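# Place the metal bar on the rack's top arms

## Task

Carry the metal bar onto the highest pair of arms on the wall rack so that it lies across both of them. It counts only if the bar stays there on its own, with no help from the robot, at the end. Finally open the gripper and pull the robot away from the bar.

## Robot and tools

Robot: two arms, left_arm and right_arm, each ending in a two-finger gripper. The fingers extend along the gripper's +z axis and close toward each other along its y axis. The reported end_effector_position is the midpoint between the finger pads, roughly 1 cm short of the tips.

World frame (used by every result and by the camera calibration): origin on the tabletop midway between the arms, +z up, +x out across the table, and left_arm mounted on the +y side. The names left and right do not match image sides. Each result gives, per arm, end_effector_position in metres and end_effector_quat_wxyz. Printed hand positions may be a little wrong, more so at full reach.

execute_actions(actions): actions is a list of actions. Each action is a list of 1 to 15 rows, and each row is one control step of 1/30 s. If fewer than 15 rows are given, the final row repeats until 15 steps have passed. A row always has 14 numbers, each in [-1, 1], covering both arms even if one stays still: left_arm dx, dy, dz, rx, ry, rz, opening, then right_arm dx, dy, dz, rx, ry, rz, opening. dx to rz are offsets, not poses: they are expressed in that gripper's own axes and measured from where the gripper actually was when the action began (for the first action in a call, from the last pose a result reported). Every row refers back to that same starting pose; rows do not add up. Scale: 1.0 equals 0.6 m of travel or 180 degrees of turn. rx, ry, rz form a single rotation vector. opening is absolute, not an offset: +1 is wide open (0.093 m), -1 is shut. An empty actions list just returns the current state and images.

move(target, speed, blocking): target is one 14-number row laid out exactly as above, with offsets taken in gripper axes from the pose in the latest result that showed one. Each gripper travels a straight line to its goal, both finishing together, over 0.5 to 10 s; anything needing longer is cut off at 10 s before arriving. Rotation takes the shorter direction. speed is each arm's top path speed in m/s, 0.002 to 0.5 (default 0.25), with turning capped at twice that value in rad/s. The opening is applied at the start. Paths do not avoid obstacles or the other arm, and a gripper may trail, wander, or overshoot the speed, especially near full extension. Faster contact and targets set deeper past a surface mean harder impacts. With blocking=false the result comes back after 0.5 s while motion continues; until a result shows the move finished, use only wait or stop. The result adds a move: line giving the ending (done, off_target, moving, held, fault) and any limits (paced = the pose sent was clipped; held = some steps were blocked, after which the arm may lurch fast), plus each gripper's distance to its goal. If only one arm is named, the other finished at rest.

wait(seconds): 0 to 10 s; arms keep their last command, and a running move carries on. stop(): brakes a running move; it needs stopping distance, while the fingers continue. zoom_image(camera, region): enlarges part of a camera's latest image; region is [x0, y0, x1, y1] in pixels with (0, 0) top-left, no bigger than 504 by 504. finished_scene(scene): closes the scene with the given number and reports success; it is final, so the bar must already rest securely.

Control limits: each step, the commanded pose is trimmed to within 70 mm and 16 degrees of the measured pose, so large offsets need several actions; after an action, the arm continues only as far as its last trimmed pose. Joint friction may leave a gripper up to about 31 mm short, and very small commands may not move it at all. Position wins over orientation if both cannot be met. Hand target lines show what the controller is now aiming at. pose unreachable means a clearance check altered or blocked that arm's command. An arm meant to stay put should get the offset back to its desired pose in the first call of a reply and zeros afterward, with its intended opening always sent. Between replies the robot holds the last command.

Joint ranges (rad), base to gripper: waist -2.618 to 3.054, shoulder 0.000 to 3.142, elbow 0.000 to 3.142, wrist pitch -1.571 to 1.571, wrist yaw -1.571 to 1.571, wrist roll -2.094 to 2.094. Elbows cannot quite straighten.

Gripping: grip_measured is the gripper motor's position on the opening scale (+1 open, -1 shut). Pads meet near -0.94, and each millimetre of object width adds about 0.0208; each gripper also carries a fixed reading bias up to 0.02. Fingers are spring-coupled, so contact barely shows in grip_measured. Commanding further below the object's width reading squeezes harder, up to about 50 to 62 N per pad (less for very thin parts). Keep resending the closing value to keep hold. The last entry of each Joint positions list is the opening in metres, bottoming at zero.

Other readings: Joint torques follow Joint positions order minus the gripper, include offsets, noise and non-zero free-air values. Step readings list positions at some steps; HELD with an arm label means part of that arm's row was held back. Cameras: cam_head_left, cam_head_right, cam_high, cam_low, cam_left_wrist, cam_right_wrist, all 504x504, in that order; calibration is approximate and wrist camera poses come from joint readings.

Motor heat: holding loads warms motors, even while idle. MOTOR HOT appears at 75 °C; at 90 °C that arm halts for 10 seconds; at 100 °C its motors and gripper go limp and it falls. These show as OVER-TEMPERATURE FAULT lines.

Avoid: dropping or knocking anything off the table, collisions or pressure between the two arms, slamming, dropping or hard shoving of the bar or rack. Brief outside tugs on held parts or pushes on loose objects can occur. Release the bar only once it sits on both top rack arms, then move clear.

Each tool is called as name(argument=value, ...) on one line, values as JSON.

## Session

execute_actions(actions=[])

Scene clock: 0.00 s.
left_arm: end_effector_position=(+0.3370, +0.3143, +0.4021) grip_measured=+1.000 end_effector_quat_wxyz=(+0.704, +0.009, +0.710, -0.013) | right_arm: end_effector_position=(+0.3847, -0.3645, +0.3884) grip_measured=+1.000 end_effector_quat_wxyz=(+0.695, -0.008, +0.719, +0.004)
Joint positions: left_arm=[ 0.005  1.053  1.059 -0.014  0.009 -0.005  0.093] | right_arm=[ 0.005  1.063  1.033 -0.005  0.013 -0.005  0.093]
Joint velocities: left_arm=[-0.007 -0.002 -0.002  0.007  0.095 -0.037  0.   ] | right_arm=[ 0.002 -0.022  0.007  0.022  0.007 -0.051  0.   ]
Joint torques (N m, as the arm reports them, + toward a larger angle): no reading
Motor temperatures (°C, as the motors report them): left_arm=[23 27 22 26 22 23] | right_arm=[21 23 24 26 21 22]
Hand target (left_arm): +0.337, +0.314, +0.402; +0.704, +0.009, +0.710, -0.013
Hand target (right_arm): +0.385, -0.364, +0.388; +0.695, -0.008, +0.719, +0.004

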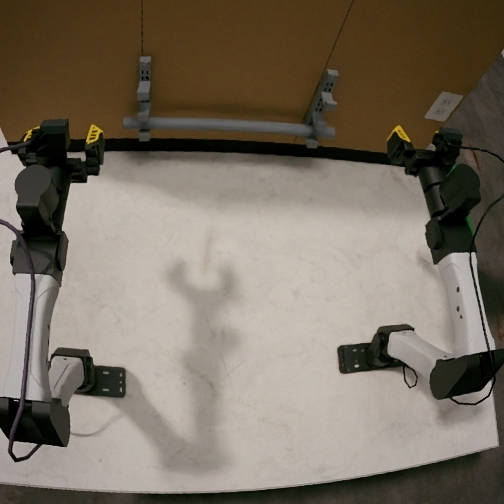

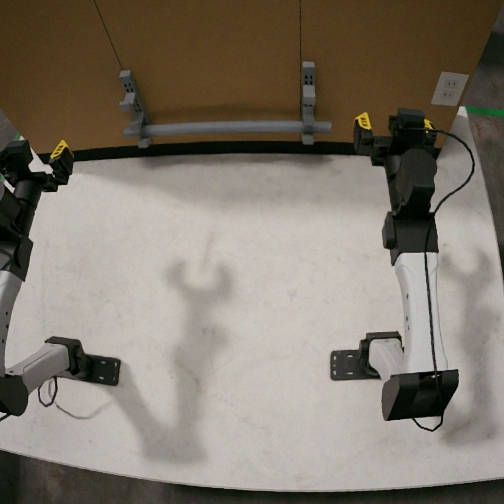

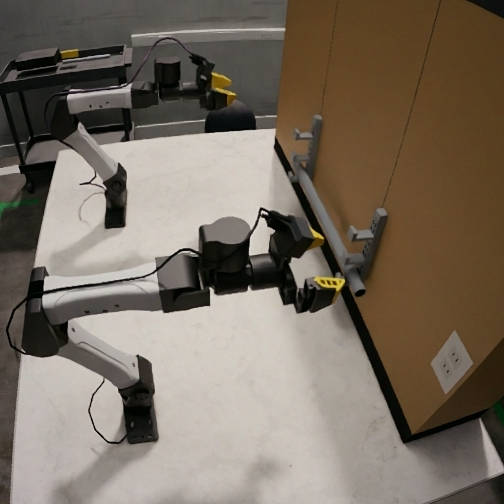

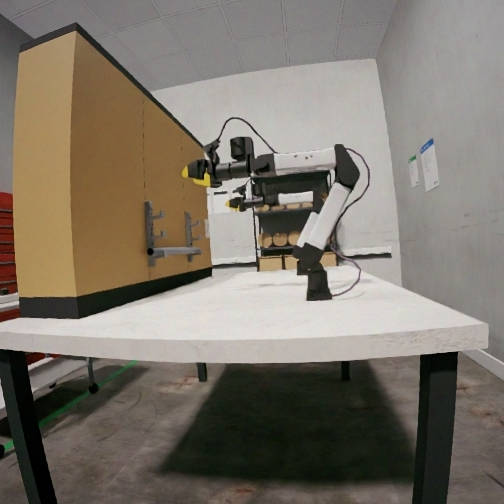

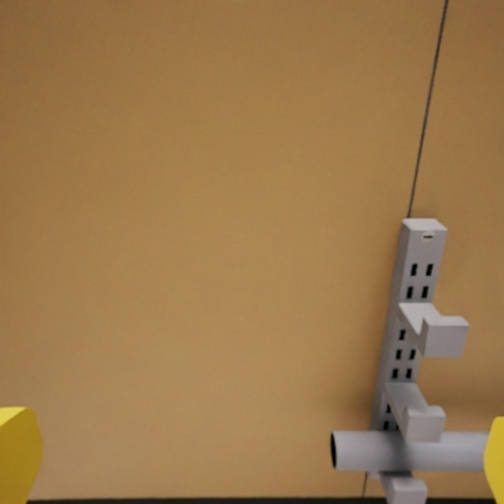

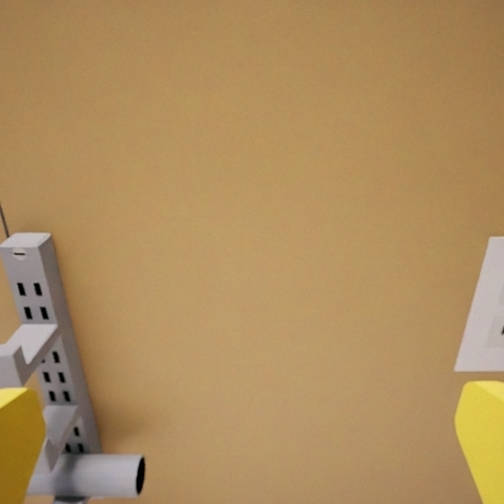

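move(target=[0.3,-0.315,0.2,0.087,0.087,0.494,0.5,0.31,0.345,0.125,-0.087,0.08,-0.494,0.5], speed=0.4)

Scene clock: 3.73 s.
left_arm: end_effector_position=(+0.4495, +0.1268, +0.2128) grip_measured=+0.502 end_effector_quat_wxyz=(+0.405, +0.590, +0.580, +0.390) | right_arm: end_effector_position=(+0.4429, -0.1636, +0.1916) grip_measured=+0.502 end_effector_quat_wxyz=(-0.392, +0.600, -0.573, +0.398)
Joint positions: left_arm=[-0.498  1.775  1.266  0.086 -0.461  1.362  0.069] | right_arm=[ 0.608  1.677  1.08   0.135  0.565 -1.341  0.069]
Joint velocities: left_arm=[ 0.002  0.002 -0.012  0.007 -0.037  0.022  0.001] | right_arm=[ 0.002  0.007 -0.007 -0.007 -0.007 -0.051 -0.001]
Joint torques (N m, as the arm reports them, + toward a larger angle): left_arm=[-0.4  -8.    8.99  2.09 -0.25 -0.05] | right_arm=[ 0.69 -8.92 10.16  1.93  0.21 -0.03]
Motor temperatures (°C, as the motors report them): left_arm=[23 27 23 28 22 23] | right_arm=[21 23 24 28 21 22]
Hand target (left_arm): +0.452, +0.122, +0.221; +0.410, +0.588, +0.574, +0.396
Hand target (right_arm): +0.447, -0.156, +0.202; -0.402, +0.596, -0.567, +0.402
Off the commanded pose (left_arm): 0.011 m, 1 deg.
Off the commanded pose (right_arm): 0.012 m, 2 deg.
move: off_target (left_arm, right_arm)
camera_calibration (this result's frames):
cam_left_wrist: T_world_to_cam=[[-0.353418, -0.00257407, -0.935462, 0.363189], [-0.362832, 0.922091, 0.134541, 0.0566681], [0.862235, 0.386965, -0.326817, -0.289762], [0, 0, 0, 1]] pos_world=[0.398761, 0.0608093, 0.237426]
cam_right_wrist: T_world_to_cam=[[0.35509, 0.0250819, 0.934496, -0.33526], [-0.390537, -0.90425, 0.172666, 0.0290439], [0.849348, -0.426267, -0.311295, -0.302065], [0, 0, 0, 1]] pos_world=[0.386949, -0.0940887, 0.214253]

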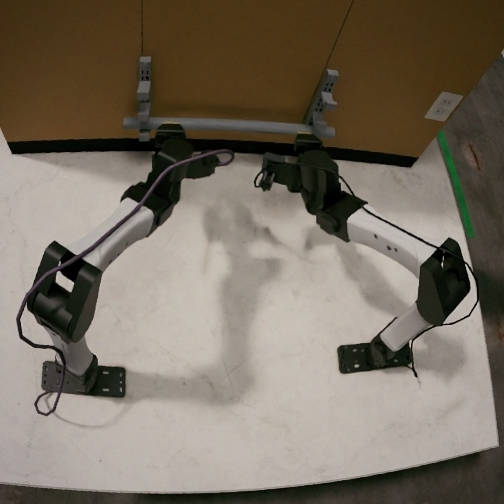

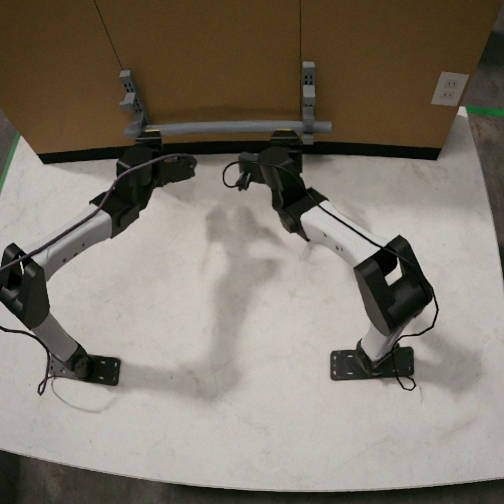

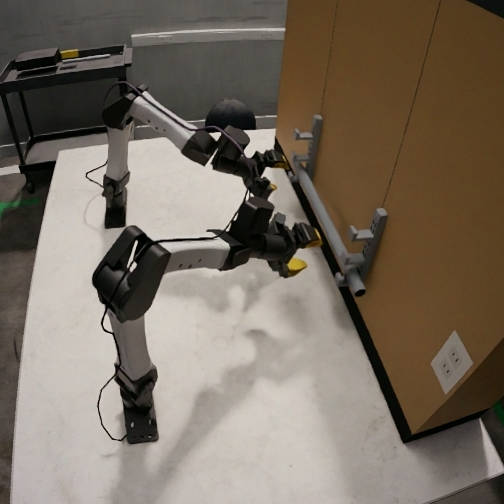

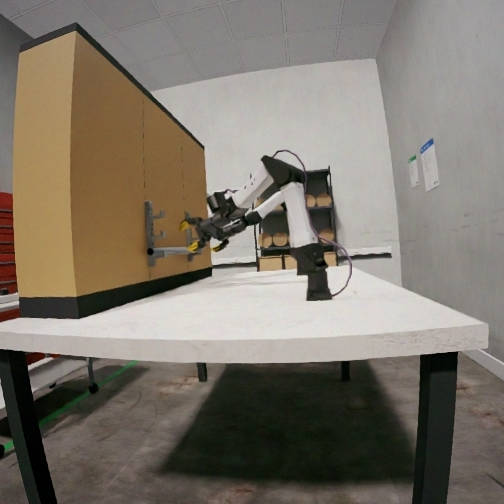

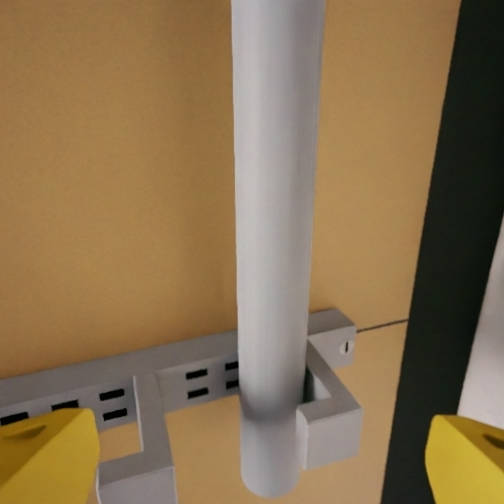

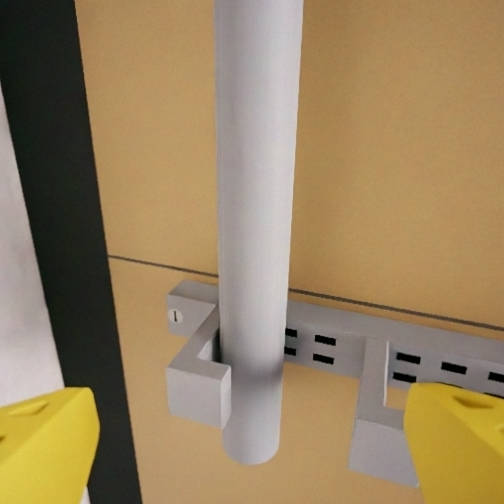

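move(target=[-0.01,0.005,0.172,0,0,0,0.5,-0.01,-0.018,0.172,0,0,0,0.5], speed=0.15)

Scene clock: 5.73 s.
left_arm: end_effector_position=(+0.5408, +0.1182, +0.1703) grip_measured=+0.502 end_effector_quat_wxyz=(+0.399, +0.593, +0.584, +0.385) | right_arm: end_effector_position=(+0.5348, -0.1538, +0.1576) grip_measured=+0.502 end_effector_quat_wxyz=(-0.386, +0.605, -0.576, +0.393)
Joint positions: left_arm=[-0.416  2.134  1.608  0.099 -0.385  1.391  0.069] | right_arm=[ 0.5    2.018  1.391  0.17   0.464 -1.388  0.069]
Joint velocities: left_arm=[ 0.007 -0.002 -0.007  0.007 -0.037  0.007 -0.001] | right_arm=[ 0.002 -0.007  0.017  0.007  0.007 -0.051 -0.001]
Joint torques (N m, as the arm reports them, + toward a larger angle): left_arm=[  0.41 -10.84   8.93   2.13  -0.14   0.  ] | right_arm=[ -1.1  -12.22   9.77   1.92   0.11  -0.06]
Motor temperatures (°C, as the motors report them): left_arm=[23 28 24 28 22 23] | right_arm=[21 24 25 28 21 22]
Hand target (left_arm): +0.546, +0.119, +0.178; +0.406, +0.589, +0.580, +0.390
Hand target (right_arm): +0.542, -0.154, +0.164; -0.392, +0.600, -0.574, +0.396
Off the commanded pose (left_arm): 0.009 m, 1 deg.
Off the commanded pose (right_arm): 0.009 m, 1 deg.
move: done
camera_calibration (this result's frames):
cam_left_wrist: T_world_to_cam=[[-0.369738, -0.00221269, -0.929133, 0.363427], [-0.362531, 0.921079, 0.142072, 0.102203], [0.855491, 0.389369, -0.34136, -0.37319], [0, 0, 0, 1]] pos_world=[0.490685, 0.0519759, 0.19576]
cam_right_wrist: T_world_to_cam=[[0.373007, 0.0279003, 0.927409, -0.344313], [-0.387084, -0.903727, 0.182875, 0.0763547], [0.843227, -0.427199, -0.326297, -0.380962], [0, 0, 0, 1]] pos_world=[0.479224, -0.0841365, 0.181048]

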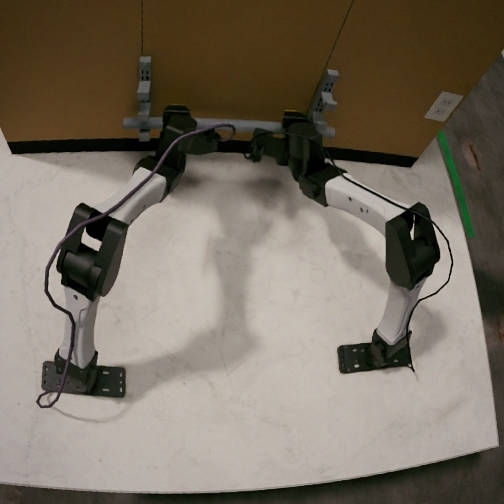

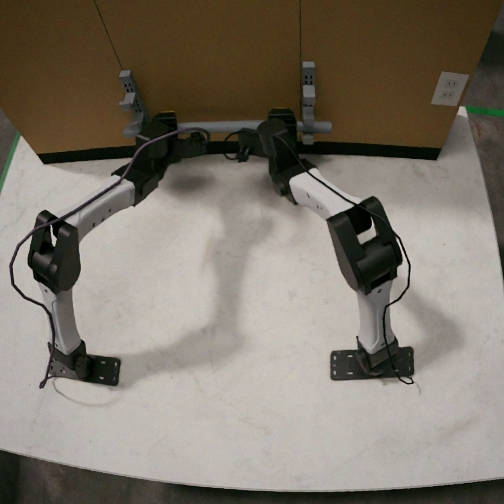

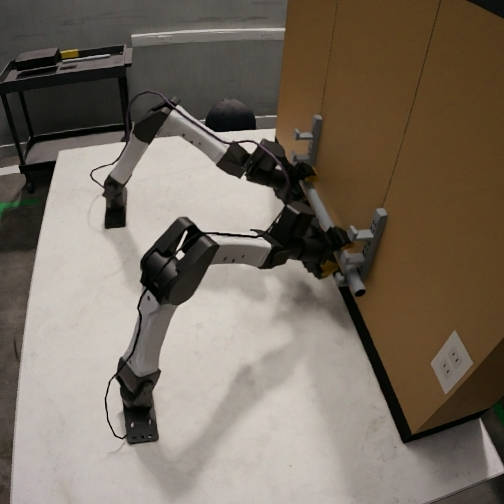

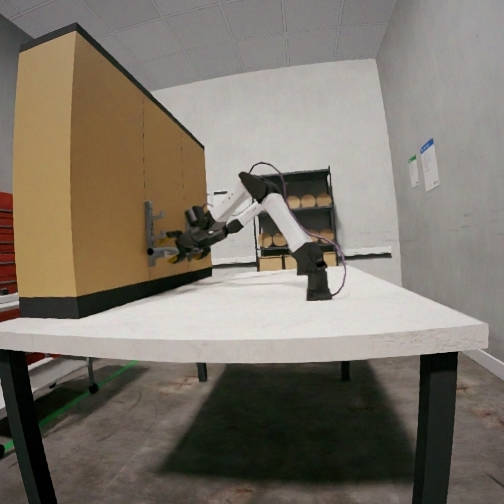

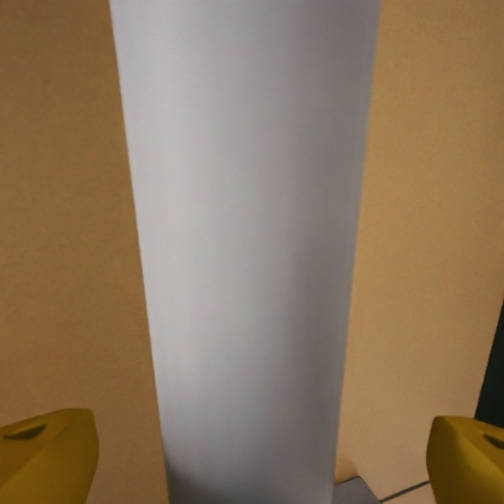

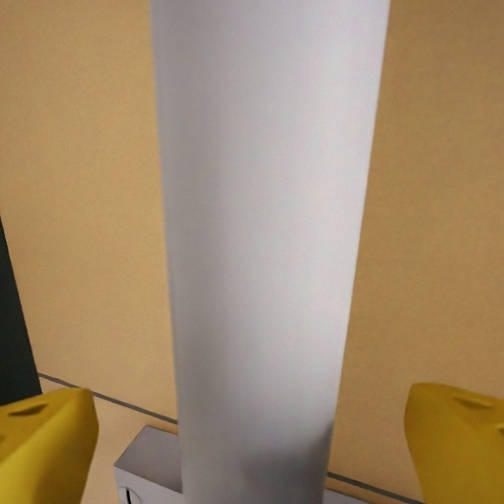

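Good. Grip and begin lifting (weight unknown).

execute_actions(actions=[[[0,0.01,0,0,0,0,-0.62,0,-0.01,0,0,0,0,-0.62]],[[0,0.01,0,0,0,0,-0.62,0,-0.01,0,0,0,0,-0.62]],[[0,0.02,-0.007,0,0,0,-0.62,0,-0.02,-0.007,0,0,0,-0.62],[0,0.03,-0.011,0,0,0,-0.62,0,-0.03,-0.011,0,0,0,-0.62],[0,0.04,-0.015,0,0,0,-0.62,0,-0.04,-0.015,0,0,0,-0.62],[0,0.05,-0.019,0,0,0,-0.62,0,-0.05,-0.019,0,0,0,-0.62],[0,0.06,-0.023,0,0,0,-0.62,0,-0.06,-0.023,0,0,0,-0.62],[0,0.07,-0.027,0,0,0,-0.62,0,-0.07,-0.027,0,0,0,-0.62],[0,0.08,-0.03,0,0,0,-0.62,0,-0.08,-0.03,0,0,0,-0.62]]])

Scene clock: 10.37 s.
left_arm: end_effector_position=(+0.5370, +0.1176, +0.1768) grip_measured=-0.497 end_effector_quat_wxyz=(+0.371, +0.609, +0.602, +0.360) | right_arm: end_effector_position=(+0.5296, -0.1547, +0.1637) grip_measured=-0.512 end_effector_quat_wxyz=(-0.355, +0.621, -0.593, +0.369)
Joint positions: left_arm=[-0.416  2.134  1.717 -0.108 -0.371  1.356  0.021] | right_arm=[ 0.5    2.004  1.481 -0.034  0.452 -1.347  0.021]
Joint velocities: left_arm=[-0.012  0.007  0.002 -0.095  0.037 -0.081  0.   ] | right_arm=[-0.012 -0.012 -0.007 -0.168 -0.051  0.051  0.   ]
Joint torques (N m, as the arm reports them, + toward a larger angle): left_arm=[  0.23 -14.54   9.82   2.4   -0.47   0.32] | right_arm=[ -0.32 -17.08  10.93   2.11   0.33  -0.36]
Motor temperatures (°C, as the motors report them): left_arm=[23 30 25 29 22 23] | right_arm=[21 26 26 29 21 22]
Hand target (left_arm): +0.541, +0.120, +0.223; +0.399, +0.591, +0.586, +0.385
Hand target (right_arm): +0.535, -0.154, +0.208; -0.386, +0.603, -0.577, +0.392
Off the commanded pose (left_arm): 0.047 m, 5 deg.
Off the commanded pose (right_arm): 0.046 m, 5 deg.
Step readings (end_effector_position; steps 1 to 15: 1st action; 16 to 30: 2nd action; 31 to 45: 3rd action):
0: left_arm (+0.5408, +0.1181, +0.1703) | right_arm (+0.5348, -0.1536, +0.1575)
1: left_arm (+0.5406, +0.1182, +0.1698) | right_arm (+0.5347, -0.1537, +0.1574)
2: left_arm (+0.5404, +0.1183, +0.1692) | right_arm (+0.5346, -0.1537, +0.1572)
4: left_arm (+0.5416, +0.1180, +0.1726) | right_arm (+0.5351, -0.1536, +0.1584)
8: left_arm (+0.5412, +0.1182, +0.1718) | right_arm (+0.5348, -0.1537, +0.1578)
15: left_arm (+0.5412, +0.1182, +0.1718) | right_arm (+0.5348, -0.1537, +0.1578)
16: left_arm (+0.5412, +0.1182, +0.1718) | right_arm (+0.5348, -0.1537, +0.1578)
17: left_arm (+0.5412, +0.1182, +0.1718) | right_arm (+0.5348, -0.1537, +0.1578)
19: left_arm (+0.5412, +0.1182, +0.1718) | right_arm (+0.5348, -0.1537, +0.1578)
23: left_arm (+0.5412, +0.1182, +0.1718) | right_arm (+0.5348, -0.1537, +0.1578)
30: left_arm (+0.5412, +0.1182, +0.1718) | right_arm (+0.5348, -0.1537, +0.1578)
31: left_arm (+0.5412, +0.1182, +0.1720) | right_arm (+0.5347, -0.1537, +0.1575)
32: left_arm (+0.5412, +0.1182, +0.1726) | right_arm (+0.5348, -0.1537, +0.1580)
34: left_arm (+0.5407, +0.1183, +0.1731) | right_arm (+0.5347, -0.1536, +0.1586)
38: left_arm (+0.5387, +0.1183, +0.1752) | right_arm (+0.5326, -0.1536, +0.1607)
45: end_effector_position above
camera_calibration (this result's frames):
cam_left_wrist: T_world_to_cam=[[-0.453224, 0.0000146578, -0.891397, 0.40592], [-0.350655, 0.919374, 0.178303, 0.0878271], [0.81953, 0.393384, -0.416677, -0.335335], [0, 0, 0, 1]] pos_world=[0.489587, 0.0511636, 0.20645]
cam_right_wrist: T_world_to_cam=[[0.455164, 0.0321961, 0.889825, -0.384733], [-0.375565, -0.899159, 0.224643, 0.0602128], [0.807327, -0.436437, -0.397173, -0.345853], [0, 0, 0, 1]] pos_world=[0.476947, -0.0844151, 0.191455]

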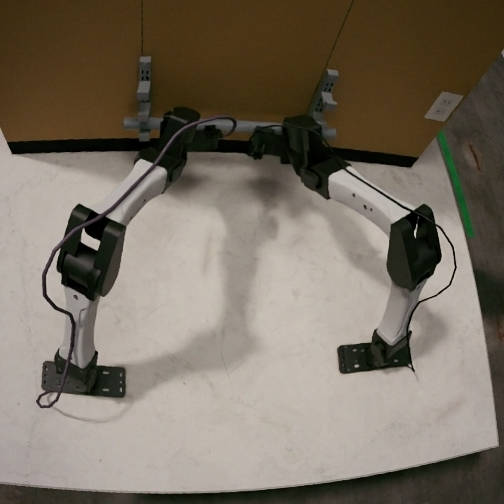

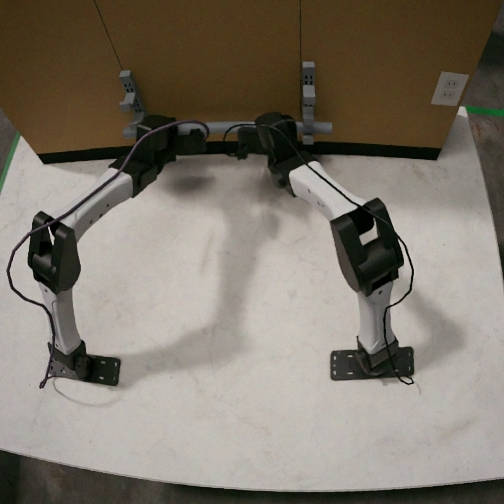

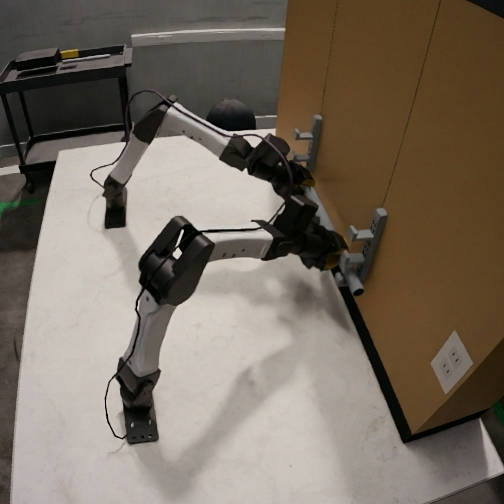

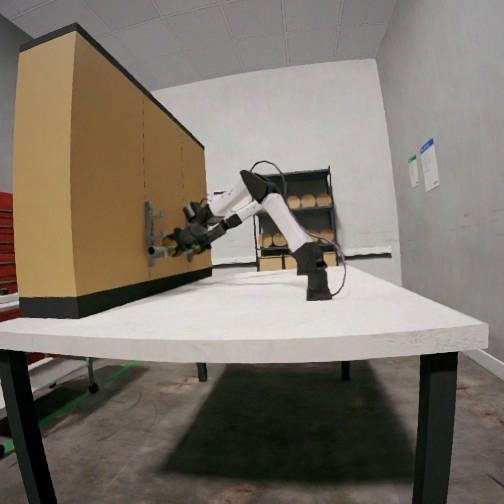

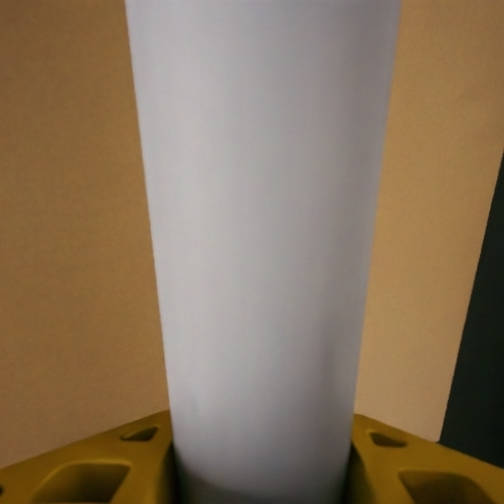

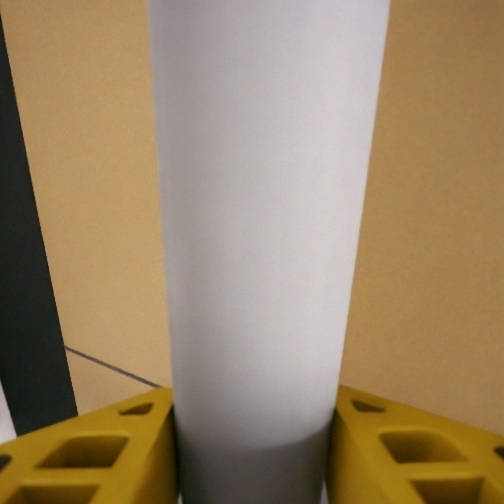

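execute_actions(actions=[[[0.003,0.104,-0.044,-0.033,0,0,-0.62,0,-0.104,-0.044,0.033,0,0,-0.62]],[[0.003,0.054,-0.055,-0.036,0,0,-0.62,0,-0.054,-0.055,0.036,0,0,-0.62]]])

Scene clock: 12.50 s.
left_arm: end_effector_position=(+0.5188, +0.1181, +0.2062) grip_measured=-0.497 end_effector_quat_wxyz=(+0.379, +0.607, +0.600, +0.358) | right_arm: end_effector_position=(+0.5124, -0.1542, +0.1946) grip_measured=-0.512 end_effector_quat_wxyz=(-0.360, +0.621, -0.589, +0.370)
Joint positions: left_arm=[-0.429  2.043  1.687 -0.157 -0.374  1.345  0.021] | right_arm=[ 0.52   1.917  1.477 -0.108  0.466 -1.343  0.021]
Joint velocities: left_arm=[ 0.007 -0.007  0.007 -0.066 -0.11  -0.066 -0.   ] | right_arm=[ 0.002  0.007 -0.012 -0.081 -0.022  0.051 -0.001]
Joint torques (N m, as the arm reports them, + toward a larger angle): left_arm=[ -0.16 -13.44   6.98   2.73  -0.53   0.41] | right_arm=[  0.15 -16.37   7.52   2.37   0.47  -0.31]
Motor temperatures (°C, as the motors report them): left_arm=[23 32 26 30 22 23] | right_arm=[21 27 26 30 21 22]
Hand target (left_arm): +0.520, +0.120, +0.241; +0.404, +0.589, +0.582, +0.389
Hand target (right_arm): +0.513, -0.155, +0.228; -0.387, +0.601, -0.574, +0.400
Off the commanded pose (left_arm): 0.035 m, 6 deg.
Off the commanded pose (right_arm): 0.034 m, 6 deg.
Step readings (end_effector_position; steps 1 to 15: 1st action; 16 to 30: 2nd action):
0: left_arm (+0.5350, +0.1175, +0.1732) | right_arm (+0.5275, -0.1547, +0.1599)
1: left_arm (+0.5349, +0.1175, +0.1745) | right_arm (+0.5274, -0.1548, +0.1610)
2: left_arm (+0.5345, +0.1176, +0.1753) | right_arm (+0.5271, -0.1550, +0.1621)
4: left_arm (+0.5345, +0.1175, +0.1813) | right_arm (+0.5273, -0.1549, +0.1682)
8: left_arm (+0.5352, +0.1173, +0.1946) | right_arm (+0.5282, -0.1550, +0.1817)
15: left_arm (+0.5350, +0.1174, +0.1968) | right_arm (+0.5281, -0.1553, +0.1843)
16: left_arm (+0.5334, +0.1173, +0.1970) | right_arm (+0.5268, -0.1550, +0.1847)
17: left_arm (+0.5295, +0.1176, +0.1965) | right_arm (+0.5233, -0.1546, +0.1846)
19: left_arm (+0.5222, +0.1182, +0.1971) | right_arm (+0.5159, -0.1538, +0.1856)
23: left_arm (+0.5188, +0.1188, +0.2041) | right_arm (+0.5126, -0.1536, +0.1923)
30: end_effector_position above
camera_calibration (this result's frames):
cam_left_wrist: T_world_to_cam=[[-0.44383, -0.00889619, -0.896067, 0.421078], [-0.346715, 0.923777, 0.16256, 0.0763878], [0.826319, 0.382829, -0.413084, -0.311398], [0, 0, 0, 1]] pos_world=[0.470686, 0.0523927, 0.236263]
cam_right_wrist: T_world_to_cam=[[0.445245, 0.0339436, 0.894765, -0.400029], [-0.371912, -0.901995, 0.219285, 0.0459608], [0.814517, -0.430409, -0.388985, -0.323824], [0, 0, 0, 1]] pos_world=[0.458965, -0.0843422, 0.221891]

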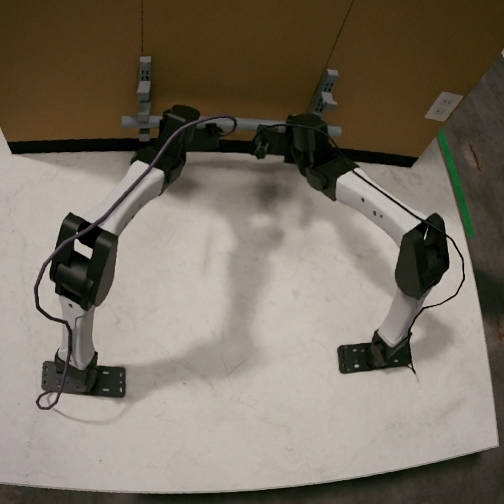

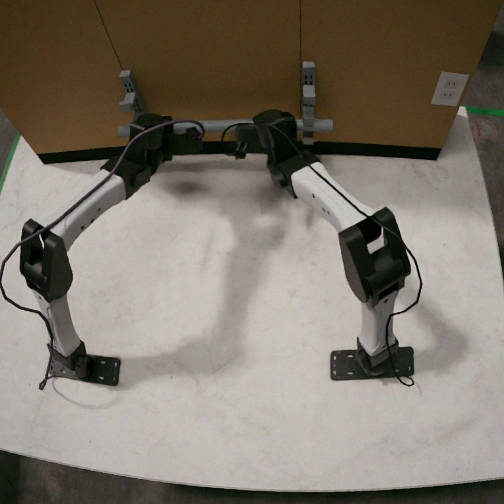

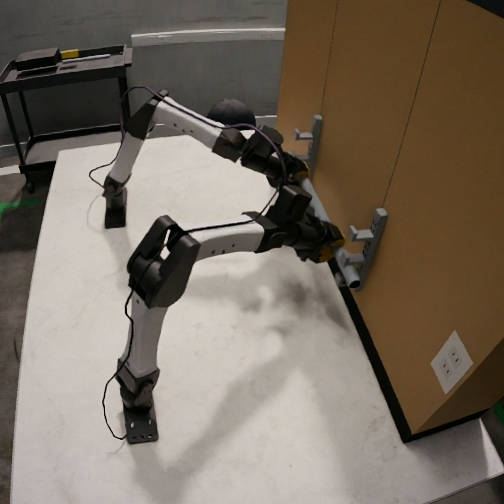

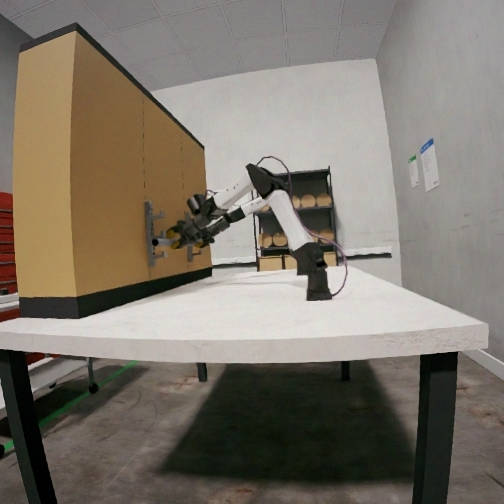

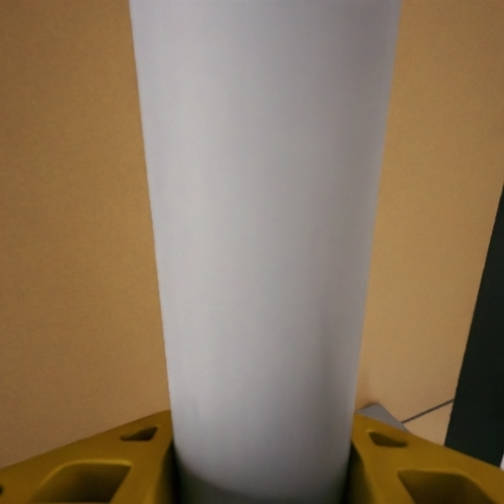

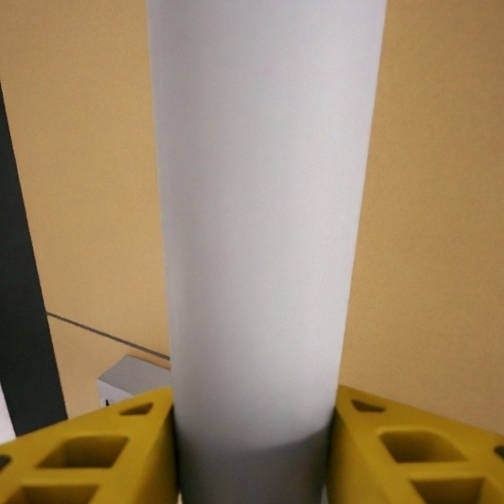

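execute_actions(actions=[[[0,0.023,-0.06,-0.033,0,0,-0.62,0,-0.023,-0.06,0.033,0,0,-0.62]],[[0,0.024,-0.075,-0.033,0,0,-0.62,0,-0.024,-0.075,0.033,0,0,-0.62]],[[0,0.12,-0.075,-0.036,0,0,-0.62,0,-0.12,-0.075,0.036,0,0,-0.62]],[[0,0.152,-0.069,-0.036,0,0,-0.62,0,-0.152,-0.069,0.036,0,0,-0.62]],[[0,0.152,-0.065,-0.036,0,0,-0.62,0,-0.152,-0.065,0.036,0,0,-0.62]]])

Scene clock: 17.63 s.
left_arm: end_effector_position=(+0.4369, +0.1214, +0.4100) grip_measured=-0.497 end_effector_quat_wxyz=(+0.432, +0.573, +0.564, +0.409) | right_arm: end_effector_position=(+0.4364, -0.1485, +0.4007) grip_measured=-0.512 end_effector_quat_wxyz=(-0.415, +0.592, -0.547, +0.422)
Joint positions: left_arm=[-0.531  1.784  2.006 -0.56  -0.497  1.384  0.021] | right_arm=[ 0.657  1.685  1.863 -0.553  0.616 -1.396  0.021]
Joint velocities: left_arm=[-0.007  0.178 -0.017 -0.286 -0.051 -0.139 -0.001] | right_arm=[ 0.002  0.178  0.007 -0.256  0.095  0.095  0.   ]
Joint torques (N m, as the arm reports them, + toward a larger angle): left_arm=[ 0.11 -8.42  9.06  2.54 -0.13  0.29] | right_arm=[-0.11 -9.32 10.1   2.21  0.11 -0.4 ]
Motor temperatures (°C, as the motors report them): left_arm=[23 34 27 32 22 23] | right_arm=[21 29 27 31 21 22]
Hand target (left_arm): +0.439, +0.123, +0.423; +0.441, +0.564, +0.559, +0.418
Hand target (right_arm): +0.439, -0.147, +0.414; -0.424, +0.585, -0.541, +0.431
Off the commanded pose (left_arm): 0.014 m, 2 deg.
Off the commanded pose (right_arm): 0.013 m, 2 deg.
Step readings (end_effector_position; steps 1 to 15: 1st action; 16 to 30: 2nd action; 31 to 45: 3rd action; 46 to 60: 4th action; 61 to 75: 5th action):
0: left_arm (+0.5188, +0.1182, +0.2062) | right_arm (+0.5124, -0.1542, +0.1946)
1: left_arm (+0.5163, +0.1181, +0.2057) | right_arm (+0.5101, -0.1541, +0.1941)
2: left_arm (+0.5092, +0.1181, +0.2030) | right_arm (+0.5037, -0.1539, +0.1919)
4: left_arm (+0.4957, +0.1185, +0.1974) | right_arm (+0.4899, -0.1536, +0.1869)
8: left_arm (+0.4890, +0.1182, +0.1953) | right_arm (+0.4832, -0.1542, +0.1846)
15: left_arm (+0.4902, +0.1176, +0.1977) | right_arm (+0.4841, -0.1545, +0.1878)
16: left_arm (+0.4871, +0.1175, +0.1980) | right_arm (+0.4813, -0.1542, +0.1882)
17: left_arm (+0.4788, +0.1178, +0.1961) | right_arm (+0.4735, -0.1539, +0.1872)
19: left_arm (+0.4625, +0.1182, +0.1939) | right_arm (+0.4569, -0.1535, +0.1849)
23: left_arm (+0.4542, +0.1178, +0.1985) | right_arm (+0.4489, -0.1541, +0.1894)
30: left_arm (+0.4547, +0.1175, +0.2006) | right_arm (+0.4492, -0.1544, +0.1918)
31: left_arm (+0.4534, +0.1175, +0.2026) | right_arm (+0.4479, -0.1544, +0.1934)
32: left_arm (+0.4505, +0.1177, +0.2043) | right_arm (+0.4454, -0.1541, +0.1955)
34: left_arm (+0.4460, +0.1182, +0.2165) | right_arm (+0.4411, -0.1534, +0.2076)
38: left_arm (+0.4438, +0.1188, +0.2479) | right_arm (+0.4398, -0.1528, +0.2388)
45: left_arm (+0.4428, +0.1188, +0.2530) | right_arm (+0.4390, -0.1532, +0.2440)
46: left_arm (+0.4422, +0.1187, +0.2554) | right_arm (+0.4383, -0.1530, +0.2461)
47: left_arm (+0.4414, +0.1189, +0.2586) | right_arm (+0.4376, -0.1528, +0.2492)
49: left_arm (+0.4421, +0.1190, +0.2748) | right_arm (+0.4387, -0.1521, +0.2654)
53: left_arm (+0.4443, +0.1197, +0.3143) | right_arm (+0.4426, -0.1512, +0.3049)
60: left_arm (+0.4428, +0.1210, +0.3239) | right_arm (+0.4409, -0.1506, +0.3145)
61: left_arm (+0.4418, +0.1210, +0.3260) | right_arm (+0.4398, -0.1505, +0.3164)
62: left_arm (+0.4417, +0.1210, +0.3302) | right_arm (+0.4398, -0.1503, +0.3205)
64: left_arm (+0.4412, +0.1215, +0.3499) | right_arm (+0.4401, -0.1501, +0.3399)
68: left_arm (+0.4364, +0.1222, +0.3999) | right_arm (+0.4363, -0.1488, +0.3898)
75: end_effector_position above
camera_calibration (this result's frames):
cam_left_wrist: T_world_to_cam=[[-0.278055, -0.0114792, -0.960497, 0.521623], [-0.366836, 0.925408, 0.0951356, 0.0480672], [0.88776, 0.378798, -0.261525, -0.249292], [0, 0, 0, 1]] pos_world=[0.383983, 0.0559371, 0.431248]
cam_right_wrist: T_world_to_cam=[[0.275908, 0.0457236, 0.960096, -0.501342], [-0.385681, -0.909663, 0.154157, 0.00855656], [0.880412, -0.412824, -0.233349, -0.267744], [0, 0, 0, 1]] pos_world=[0.377349, -0.0798242, 0.417539]

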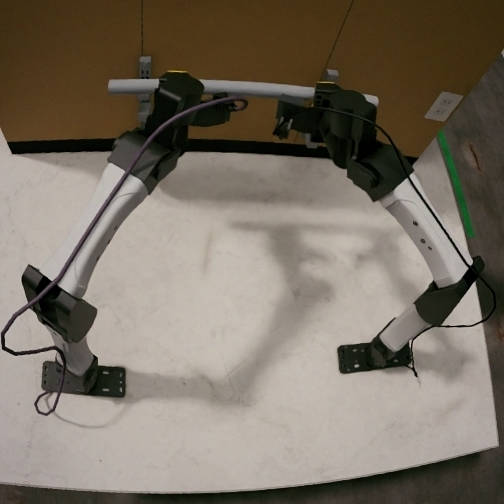

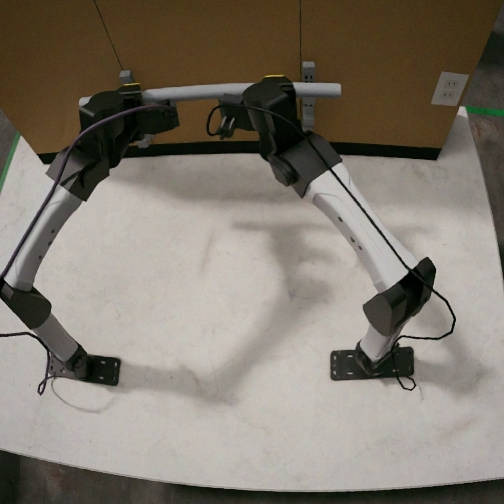

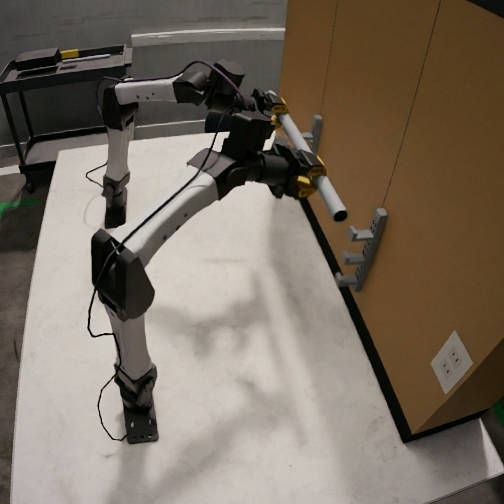

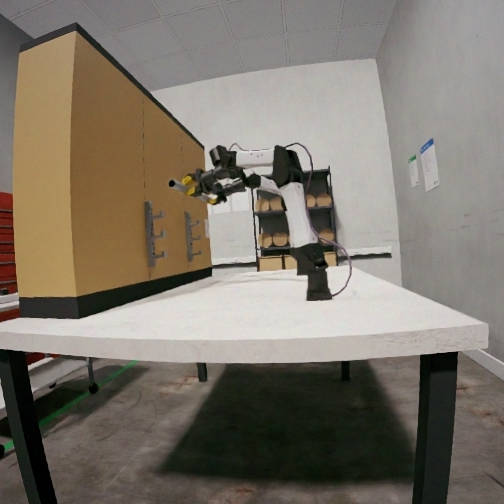

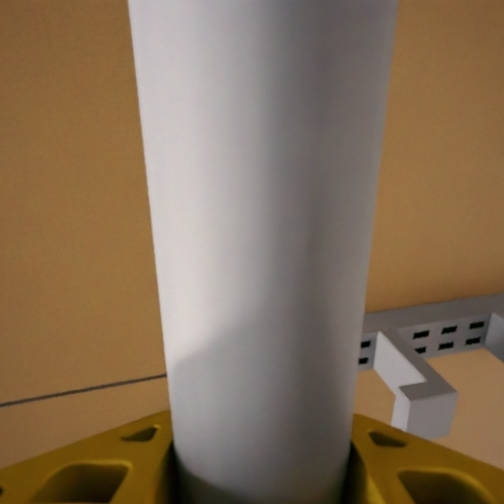

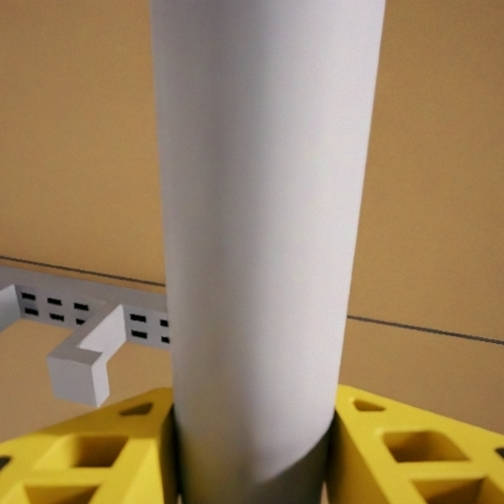

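move(target=[0,0.012,0.181,-0.04,0,0,-0.62,0.012,-0.004,0.174,0.04,0,0,-0.62], speed=0.1)

Scene clock: 20.37 s.
left_arm: end_effector_position=(+0.5373, +0.1165, +0.3465) grip_measured=-0.497 end_effector_quat_wxyz=(+0.437, +0.567, +0.563, +0.413) | right_arm: end_effector_position=(+0.5326, -0.1544, +0.3374) grip_measured=-0.512 end_effector_quat_wxyz=(-0.413, +0.584, -0.549, +0.432)
Joint positions: left_arm=[-0.426  2.082  2.131 -0.354 -0.405  1.424  0.021] | right_arm=[ 0.511  1.915  1.863 -0.279  0.503 -1.461  0.021]
Joint velocities: left_arm=[-0.002  0.007  0.007 -0.007  0.022  0.037 -0.   ] | right_arm=[-0.002  0.007  0.002 -0.007 -0.007 -0.007  0.   ]
Joint torques (N m, as the arm reports them, + toward a larger angle): left_arm=[  0.28 -11.33  10.18   2.89  -0.25   0.43] | right_arm=[ -0.73 -14.01   9.22   2.64   0.02  -0.43]
Motor temperatures (°C, as the motors report them): left_arm=[23 35 27 32 22 23] | right_arm=[21 30 28 32 21 22]
Hand target (left_arm): +0.539, +0.120, +0.385; +0.466, +0.544, +0.538, +0.443
Hand target (right_arm): +0.534, -0.153, +0.372; -0.449, +0.564, -0.523, +0.453
Off the commanded pose (left_arm): 0.039 m, 6 deg.
Off the commanded pose (right_arm): 0.035 m, 7 deg.
move: off_target (left_arm, right_arm)
camera_calibration (this result's frames):
cam_left_wrist: T_world_to_cam=[[-0.262722, -0.0162257, -0.964735, 0.482341], [-0.373482, 0.923626, 0.0861746, 0.10233], [0.889656, 0.382951, -0.248717, -0.35911], [0, 0, 0, 1]] pos_world=[0.484425, 0.0508334, 0.367196]
cam_right_wrist: T_world_to_cam=[[0.26223, 0.0450811, 0.963952, -0.460991], [-0.406741, -0.900679, 0.152771, 0.063121], [0.875098, -0.43214, -0.217849, -0.375111], [0, 0, 0, 1]] pos_world=[0.474819, -0.0844669, 0.353012]

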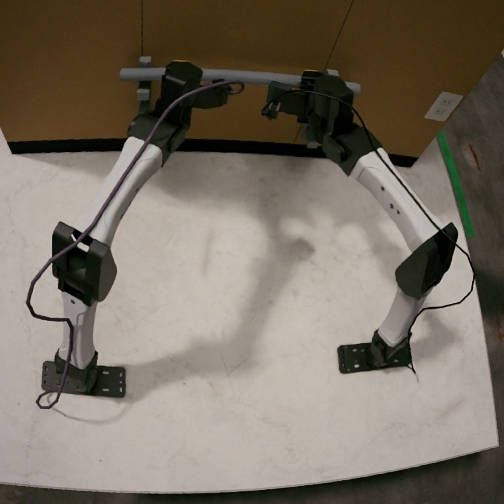

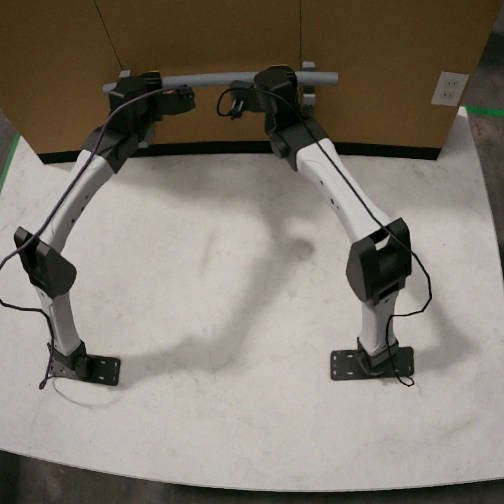

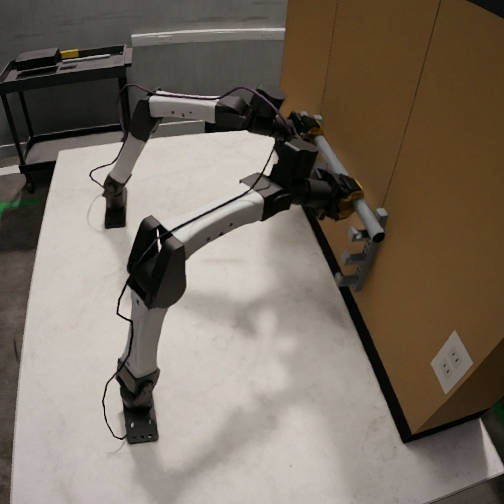

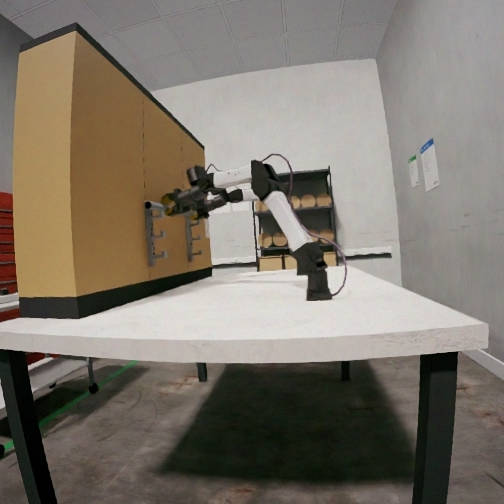

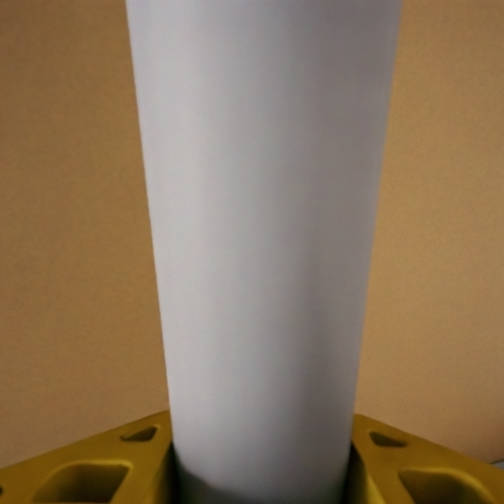

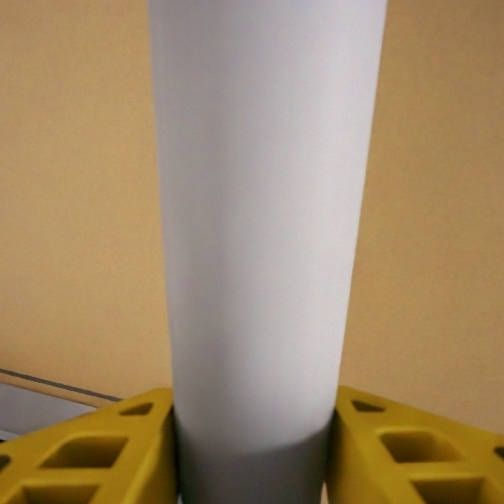

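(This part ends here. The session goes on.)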